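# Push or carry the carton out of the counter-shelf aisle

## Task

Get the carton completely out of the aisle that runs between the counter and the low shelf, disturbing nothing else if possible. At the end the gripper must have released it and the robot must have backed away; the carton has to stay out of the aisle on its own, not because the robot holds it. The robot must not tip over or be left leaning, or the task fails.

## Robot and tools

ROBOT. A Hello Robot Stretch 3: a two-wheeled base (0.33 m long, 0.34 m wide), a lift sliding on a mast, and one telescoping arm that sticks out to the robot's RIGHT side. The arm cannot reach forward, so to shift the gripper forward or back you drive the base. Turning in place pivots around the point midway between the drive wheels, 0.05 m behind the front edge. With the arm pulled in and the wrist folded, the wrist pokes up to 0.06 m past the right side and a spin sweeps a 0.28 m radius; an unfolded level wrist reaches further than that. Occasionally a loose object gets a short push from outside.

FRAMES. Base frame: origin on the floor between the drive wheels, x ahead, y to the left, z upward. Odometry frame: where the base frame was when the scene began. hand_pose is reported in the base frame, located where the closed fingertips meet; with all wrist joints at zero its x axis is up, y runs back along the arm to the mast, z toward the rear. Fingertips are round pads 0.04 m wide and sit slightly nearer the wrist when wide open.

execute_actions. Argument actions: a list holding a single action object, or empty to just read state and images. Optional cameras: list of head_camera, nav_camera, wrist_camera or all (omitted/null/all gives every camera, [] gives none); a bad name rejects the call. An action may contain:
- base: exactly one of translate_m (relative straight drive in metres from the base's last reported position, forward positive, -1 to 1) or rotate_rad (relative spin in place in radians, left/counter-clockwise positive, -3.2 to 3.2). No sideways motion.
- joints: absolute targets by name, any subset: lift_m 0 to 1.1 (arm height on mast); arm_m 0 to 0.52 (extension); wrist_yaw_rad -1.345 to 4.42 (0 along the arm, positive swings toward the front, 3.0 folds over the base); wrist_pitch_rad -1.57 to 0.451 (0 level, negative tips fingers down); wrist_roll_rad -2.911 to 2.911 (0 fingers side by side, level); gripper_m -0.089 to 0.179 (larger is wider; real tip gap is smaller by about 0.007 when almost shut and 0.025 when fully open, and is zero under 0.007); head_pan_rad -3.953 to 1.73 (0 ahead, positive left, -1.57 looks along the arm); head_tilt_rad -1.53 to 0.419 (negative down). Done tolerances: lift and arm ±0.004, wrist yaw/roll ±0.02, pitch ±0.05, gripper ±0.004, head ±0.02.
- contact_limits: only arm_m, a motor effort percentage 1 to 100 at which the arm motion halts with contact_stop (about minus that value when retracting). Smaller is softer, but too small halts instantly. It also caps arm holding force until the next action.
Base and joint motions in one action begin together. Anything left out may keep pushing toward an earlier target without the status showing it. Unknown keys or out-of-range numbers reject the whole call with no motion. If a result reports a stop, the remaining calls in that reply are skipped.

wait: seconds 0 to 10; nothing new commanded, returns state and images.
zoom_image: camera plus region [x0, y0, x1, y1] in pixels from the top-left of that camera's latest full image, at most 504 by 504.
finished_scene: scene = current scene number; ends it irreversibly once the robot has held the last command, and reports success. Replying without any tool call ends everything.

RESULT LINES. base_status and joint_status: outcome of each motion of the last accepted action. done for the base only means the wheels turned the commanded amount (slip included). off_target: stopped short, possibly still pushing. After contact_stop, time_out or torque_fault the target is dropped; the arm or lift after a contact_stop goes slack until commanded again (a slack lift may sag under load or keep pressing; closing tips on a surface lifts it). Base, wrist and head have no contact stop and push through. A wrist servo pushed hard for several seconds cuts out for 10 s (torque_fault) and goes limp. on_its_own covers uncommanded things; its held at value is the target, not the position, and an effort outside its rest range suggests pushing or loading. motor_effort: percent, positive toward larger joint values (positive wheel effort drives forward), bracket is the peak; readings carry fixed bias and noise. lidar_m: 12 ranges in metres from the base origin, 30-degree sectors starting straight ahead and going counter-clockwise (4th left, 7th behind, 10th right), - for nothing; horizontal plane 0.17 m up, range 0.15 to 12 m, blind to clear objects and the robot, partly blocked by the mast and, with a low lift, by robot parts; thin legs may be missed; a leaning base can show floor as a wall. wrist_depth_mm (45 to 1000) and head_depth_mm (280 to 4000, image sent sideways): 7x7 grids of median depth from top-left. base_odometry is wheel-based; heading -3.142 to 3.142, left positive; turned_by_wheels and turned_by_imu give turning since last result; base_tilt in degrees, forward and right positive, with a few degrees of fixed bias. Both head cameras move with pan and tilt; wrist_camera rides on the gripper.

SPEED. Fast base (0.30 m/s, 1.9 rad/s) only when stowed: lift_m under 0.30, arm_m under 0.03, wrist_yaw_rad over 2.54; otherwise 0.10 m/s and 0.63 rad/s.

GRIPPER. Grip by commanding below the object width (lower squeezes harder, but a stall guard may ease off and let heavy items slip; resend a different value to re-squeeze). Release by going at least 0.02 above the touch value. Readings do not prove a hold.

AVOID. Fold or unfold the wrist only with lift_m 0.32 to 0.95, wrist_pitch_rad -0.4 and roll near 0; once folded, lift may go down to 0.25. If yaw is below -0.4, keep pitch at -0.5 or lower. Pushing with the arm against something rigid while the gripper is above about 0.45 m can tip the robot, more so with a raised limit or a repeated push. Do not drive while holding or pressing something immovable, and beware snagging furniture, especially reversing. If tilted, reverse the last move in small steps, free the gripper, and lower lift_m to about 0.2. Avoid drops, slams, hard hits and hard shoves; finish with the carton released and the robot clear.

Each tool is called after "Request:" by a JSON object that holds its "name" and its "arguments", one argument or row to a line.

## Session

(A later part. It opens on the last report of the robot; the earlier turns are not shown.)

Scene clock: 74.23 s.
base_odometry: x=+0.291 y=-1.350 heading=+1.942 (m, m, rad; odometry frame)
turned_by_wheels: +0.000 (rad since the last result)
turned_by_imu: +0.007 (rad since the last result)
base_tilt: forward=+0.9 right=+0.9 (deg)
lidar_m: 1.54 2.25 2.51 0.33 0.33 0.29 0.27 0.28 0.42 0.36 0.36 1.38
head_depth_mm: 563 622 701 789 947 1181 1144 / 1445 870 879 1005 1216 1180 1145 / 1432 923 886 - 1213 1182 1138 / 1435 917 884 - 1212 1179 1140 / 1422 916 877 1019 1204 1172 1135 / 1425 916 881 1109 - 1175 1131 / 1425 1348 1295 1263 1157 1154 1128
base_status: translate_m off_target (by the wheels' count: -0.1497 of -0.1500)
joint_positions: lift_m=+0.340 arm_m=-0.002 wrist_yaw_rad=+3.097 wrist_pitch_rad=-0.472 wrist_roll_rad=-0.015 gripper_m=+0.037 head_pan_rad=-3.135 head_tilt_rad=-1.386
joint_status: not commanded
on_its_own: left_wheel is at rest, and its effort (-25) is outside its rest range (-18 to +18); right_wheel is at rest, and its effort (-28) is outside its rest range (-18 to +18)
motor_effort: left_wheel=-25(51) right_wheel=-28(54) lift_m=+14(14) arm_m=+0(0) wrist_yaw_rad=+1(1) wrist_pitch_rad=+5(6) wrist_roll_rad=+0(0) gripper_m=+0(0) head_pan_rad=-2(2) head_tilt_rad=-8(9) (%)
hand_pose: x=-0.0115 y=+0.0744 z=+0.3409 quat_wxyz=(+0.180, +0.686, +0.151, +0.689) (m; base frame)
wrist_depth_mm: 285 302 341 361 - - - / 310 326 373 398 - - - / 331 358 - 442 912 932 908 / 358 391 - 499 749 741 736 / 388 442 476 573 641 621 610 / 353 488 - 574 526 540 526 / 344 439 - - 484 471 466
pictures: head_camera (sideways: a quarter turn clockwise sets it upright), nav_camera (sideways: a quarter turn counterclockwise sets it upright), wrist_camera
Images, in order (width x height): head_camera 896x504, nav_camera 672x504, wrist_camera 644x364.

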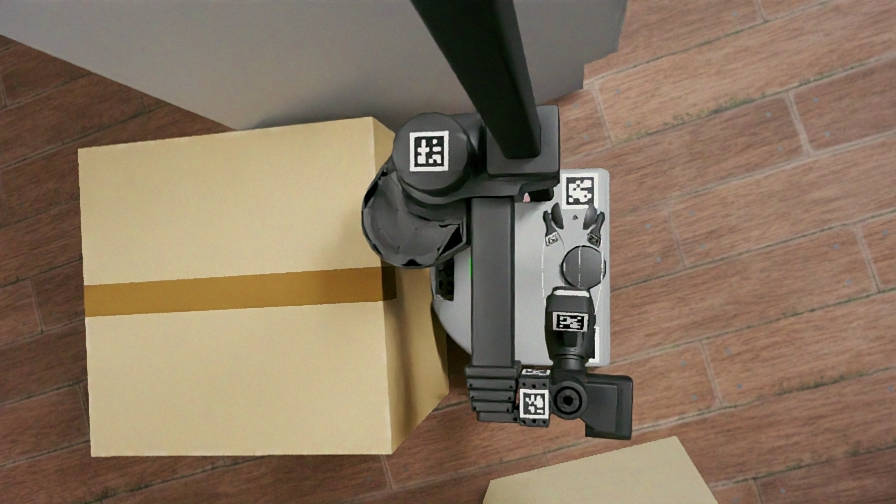

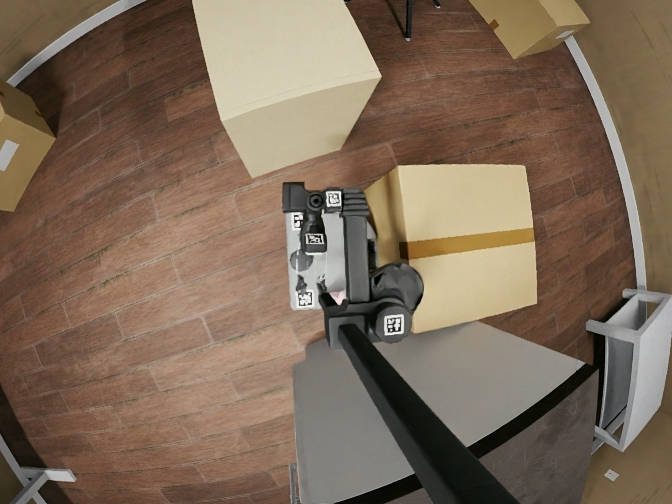

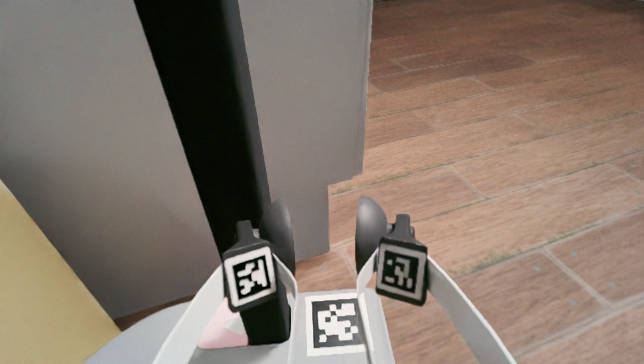

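Pushing in reverse moves it.

Request:
{"name": "execute_actions", "arguments": {
  "actions": [
    {"base":{"translate_m":-0.25}}
  ]
}}

Scene clock: 79.53 s.
base_odometry: x=+0.382 y=-1.582 heading=+1.941 (m, m, rad; odometry frame)
turned_by_wheels: +0.000 (rad since the last result)
turned_by_imu: +0.030 (rad since the last result)
base_tilt: forward=+0.9 right=+0.7 (deg)
lidar_m: 1.76 2.46 0.31 0.26 0.26 0.29 0.27 0.28 1.20 0.42 0.42 0.49
head_depth_mm: 1454 1391 661 629 730 860 1142 / 1452 1379 1318 823 1071 1172 1145 / 1428 922 885 - 1206 1182 1138 / 1437 924 884 - 1213 1181 1142 / 1432 917 879 1014 1202 1177 1139 / 1426 917 877 1102 - 1175 1137 / 1433 1348 1301 1259 1210 1157 1113
base_status: translate_m off_target (by the wheels' count: -0.2497 of -0.2500)
joint_positions: lift_m=+0.340 arm_m=-0.002 wrist_yaw_rad=+3.097 wrist_pitch_rad=-0.472 wrist_roll_rad=-0.015 gripper_m=+0.037 head_pan_rad=-3.135 head_tilt_rad=-1.386
joint_status: not commanded
on_its_own: left_wheel is at rest, and its effort (-26) is outside its rest range (-18 to +18); right_wheel is at rest, and its effort (-27) is outside its rest range (-18 to +18)
motor_effort: left_wheel=-26(36) right_wheel=-27(63) lift_m=+14(14) arm_m=-1(0) wrist_yaw_rad=+0(1) wrist_pitch_rad=+6(6) wrist_roll_rad=+0(0) gripper_m=+0(1) head_pan_rad=-1(2) head_tilt_rad=-8(8) (%)
hand_pose: x=-0.0115 y=+0.0744 z=+0.3409 quat_wxyz=(+0.180, +0.686, +0.151, +0.689) (m; base frame)
wrist_depth_mm: 234 247 275 292 321 357 - / 254 267 302 326 358 400 - / 279 295 - 361 399 454 924 / 715 322 - 397 450 691 735 / 644 362 390 460 541 598 615 / 353 428 - 522 528 529 528 / 351 444 - - 480 478 469
pictures: head_camera (sideways: a quarter turn clockwise sets it upright), nav_camera (sideways: a quarter turn counterclockwise sets it upright), wrist_camera
Images, in order (width x height): head_camera 896x504, nav_camera 672x504, wrist_camera 644x364.

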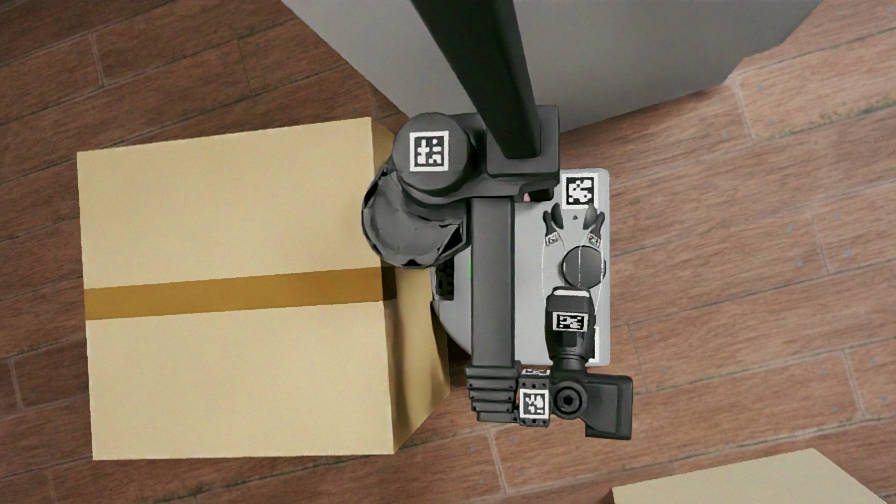

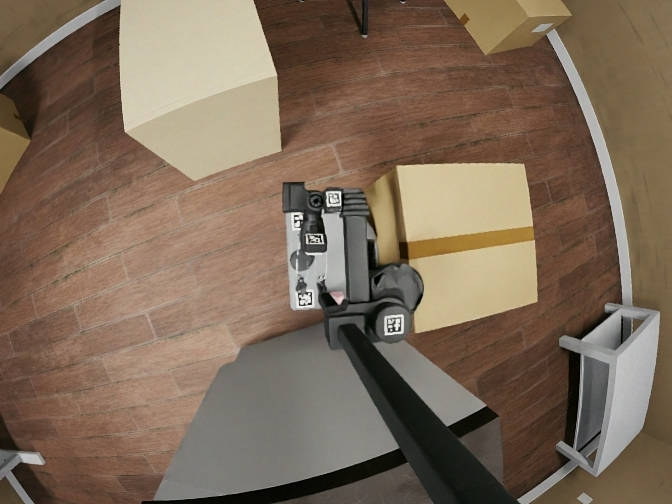

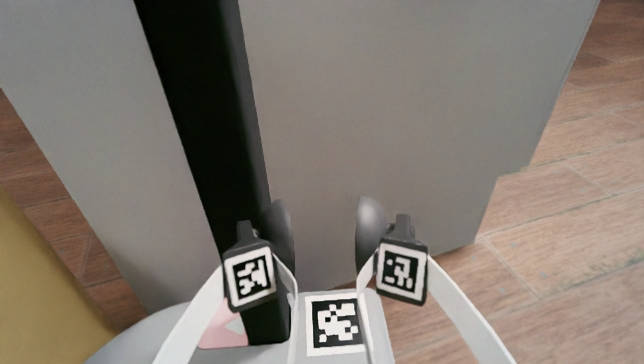

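Request:
{"name": "execute_actions", "arguments": {
  "actions": [
    {"base":{"translate_m":-0.14}}
  ],
  "cameras": ["nav_camera"]
}}

Request:
{"name": "execute_actions", "arguments": {
  "actions": [
    {"base":{"translate_m":0.4},"joints":{"head_tilt_rad":-1.0}}
  ]
}}

Scene clock: 85.73 s.
base_odometry: x=+0.432 y=-1.713 heading=+1.941 (m, m, rad; odometry frame)
turned_by_wheels: +0.000 (rad since the last result)
turned_by_imu: +0.000 (rad since the last result)
base_tilt: forward=+0.8 right=+0.8 (deg)
lidar_m: 1.87 0.46 0.26 0.23 0.23 0.30 0.27 0.28 0.35 1.16 0.47 0.53
head_depth_mm: 1436 1383 1332 1290 625 738 892 / 1439 1379 1323 1283 915 1164 1143 / 1434 922 888 - 1216 1176 1139 / 1433 919 884 - 1210 1175 1142 / 1432 917 880 1003 1205 1177 1134 / 1415 916 878 1067 - 1176 1135 / 1418 1347 1295 1256 1213 1167 1112
base_status: translate_m off_target (by the wheels' count: -0.1397 of -0.1400)
joint_positions: lift_m=+0.340 arm_m=-0.002 wrist_yaw_rad=+3.097 wrist_pitch_rad=-0.472 wrist_roll_rad=-0.015 gripper_m=+0.037 head_pan_rad=-3.135 head_tilt_rad=-1.386
joint_status: not commanded
on_its_own: left_wheel is at rest, and its effort (-24) is outside its rest range (-18 to +18); right_wheel is at rest, and its effort (-29) is outside its rest range (-18 to +18)
motor_effort: left_wheel=-24(36) right_wheel=-29(41) lift_m=+14(14) arm_m=+0(0) wrist_yaw_rad=+1(1) wrist_pitch_rad=+6(6) wrist_roll_rad=+0(0) gripper_m=+0(1) head_pan_rad=-1(3) head_tilt_rad=-8(8) (%)
hand_pose: x=-0.0115 y=+0.0744 z=+0.3409 quat_wxyz=(+0.180, +0.686, +0.151, +0.689) (m; base frame)
wrist_depth_mm: - - 241 259 282 312 348 / - - 266 282 312 353 396 / - 935 - 312 352 401 461 / 779 777 - 350 395 466 673 / 655 644 630 401 466 547 616 / 366 550 - 449 521 538 525 / 358 486 - - 467 474 475
pictures: nav_camera (sideways: a quarter turn counterclockwise sets it upright)
Images, in order (width x height): nav_camera 672x504.

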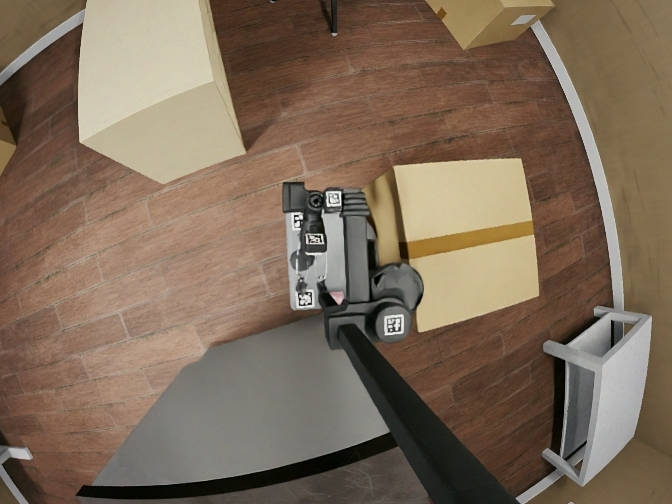

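Scene clock: 90.97 s.
base_odometry: x=+0.287 y=-1.340 heading=+1.941 (m, m, rad; odometry frame)
turned_by_wheels: +0.000 (rad since the last result)
turned_by_imu: +0.002 (rad since the last result)
base_tilt: forward=+0.8 right=+0.8 (deg)
lidar_m: 1.56 2.24 2.47 0.33 0.33 0.38 0.67 0.68 0.41 0.36 0.35 1.38
head_depth_mm: 1659 1897 592 645 708 787 906 / 2003 1953 1722 856 940 999 1056 / 2181 2022 1180 1260 1328 - - / 2107 2023 1153 1180 1333 - - / 2067 2007 1153 1146 1322 1220 - / 2003 2007 1176 1187 1319 1191 - / 1931 1992 1701 1487 1316 1182 1076
base_status: done
joint_positions: lift_m=+0.340 arm_m=-0.002 wrist_yaw_rad=+3.097 wrist_pitch_rad=-0.472 wrist_roll_rad=-0.015 gripper_m=+0.037 head_pan_rad=-3.135 head_tilt_rad=-1.001
joint_status: all done
motor_effort: left_wheel=-2(23) right_wheel=+1(28) lift_m=+14(14) arm_m=+0(0) wrist_yaw_rad=+1(1) wrist_pitch_rad=+6(6) wrist_roll_rad=+0(0) gripper_m=-1(0) head_pan_rad=-1(1) head_tilt_rad=+0(29) (%)
hand_pose: x=-0.0115 y=+0.0744 z=+0.3409 quat_wxyz=(+0.180, +0.686, +0.151, +0.689) (m; base frame)
wrist_depth_mm: 288 301 338 358 - - - / 312 332 374 395 - - - / 338 364 - 440 904 905 898 / 366 398 - 491 727 749 715 / 400 445 475 580 642 618 615 / 449 498 - 556 525 538 534 / 477 503 - - 481 471 467
pictures: head_camera (sideways: a quarter turn clockwise sets it upright), nav_camera (sideways: a quarter turn counterclockwise sets it upright), wrist_camera
Images, in order (width x height): head_camera 896x504, nav_camera 672x504, wrist_camera 644x364.

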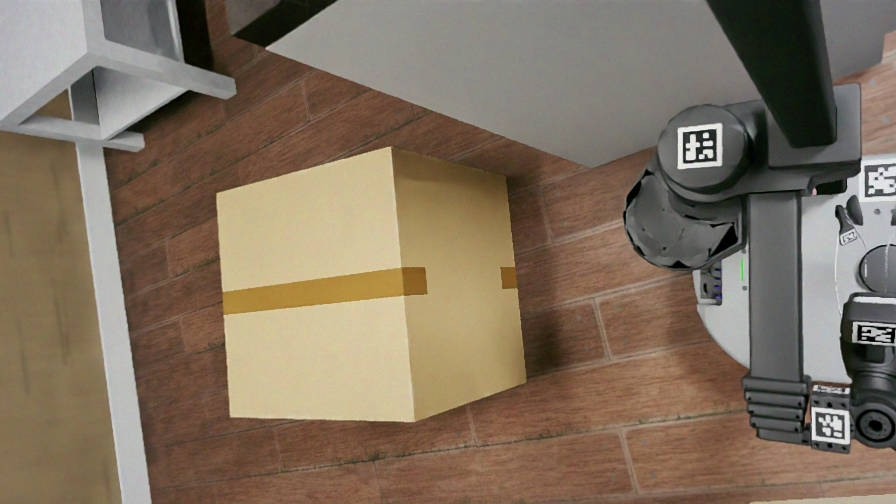

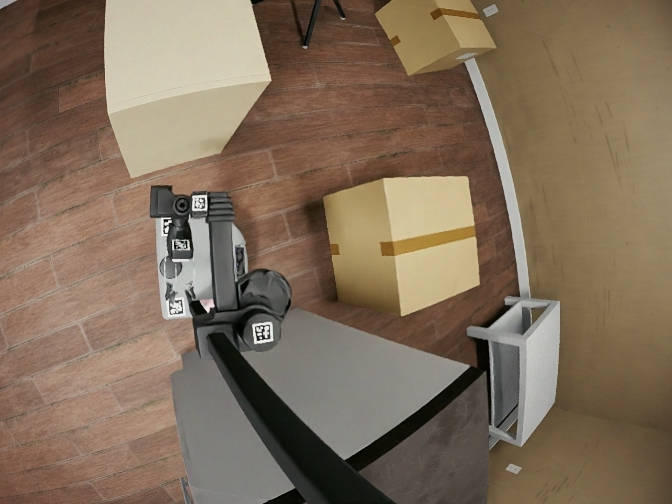

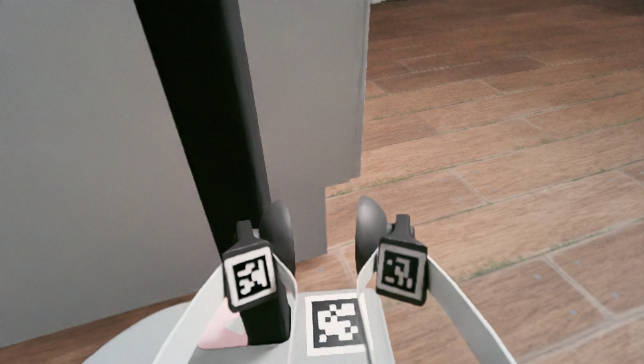

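Request:
{"name": "finished_scene", "arguments": {
  "scene": 2
}}

The scene is finished: the task was done.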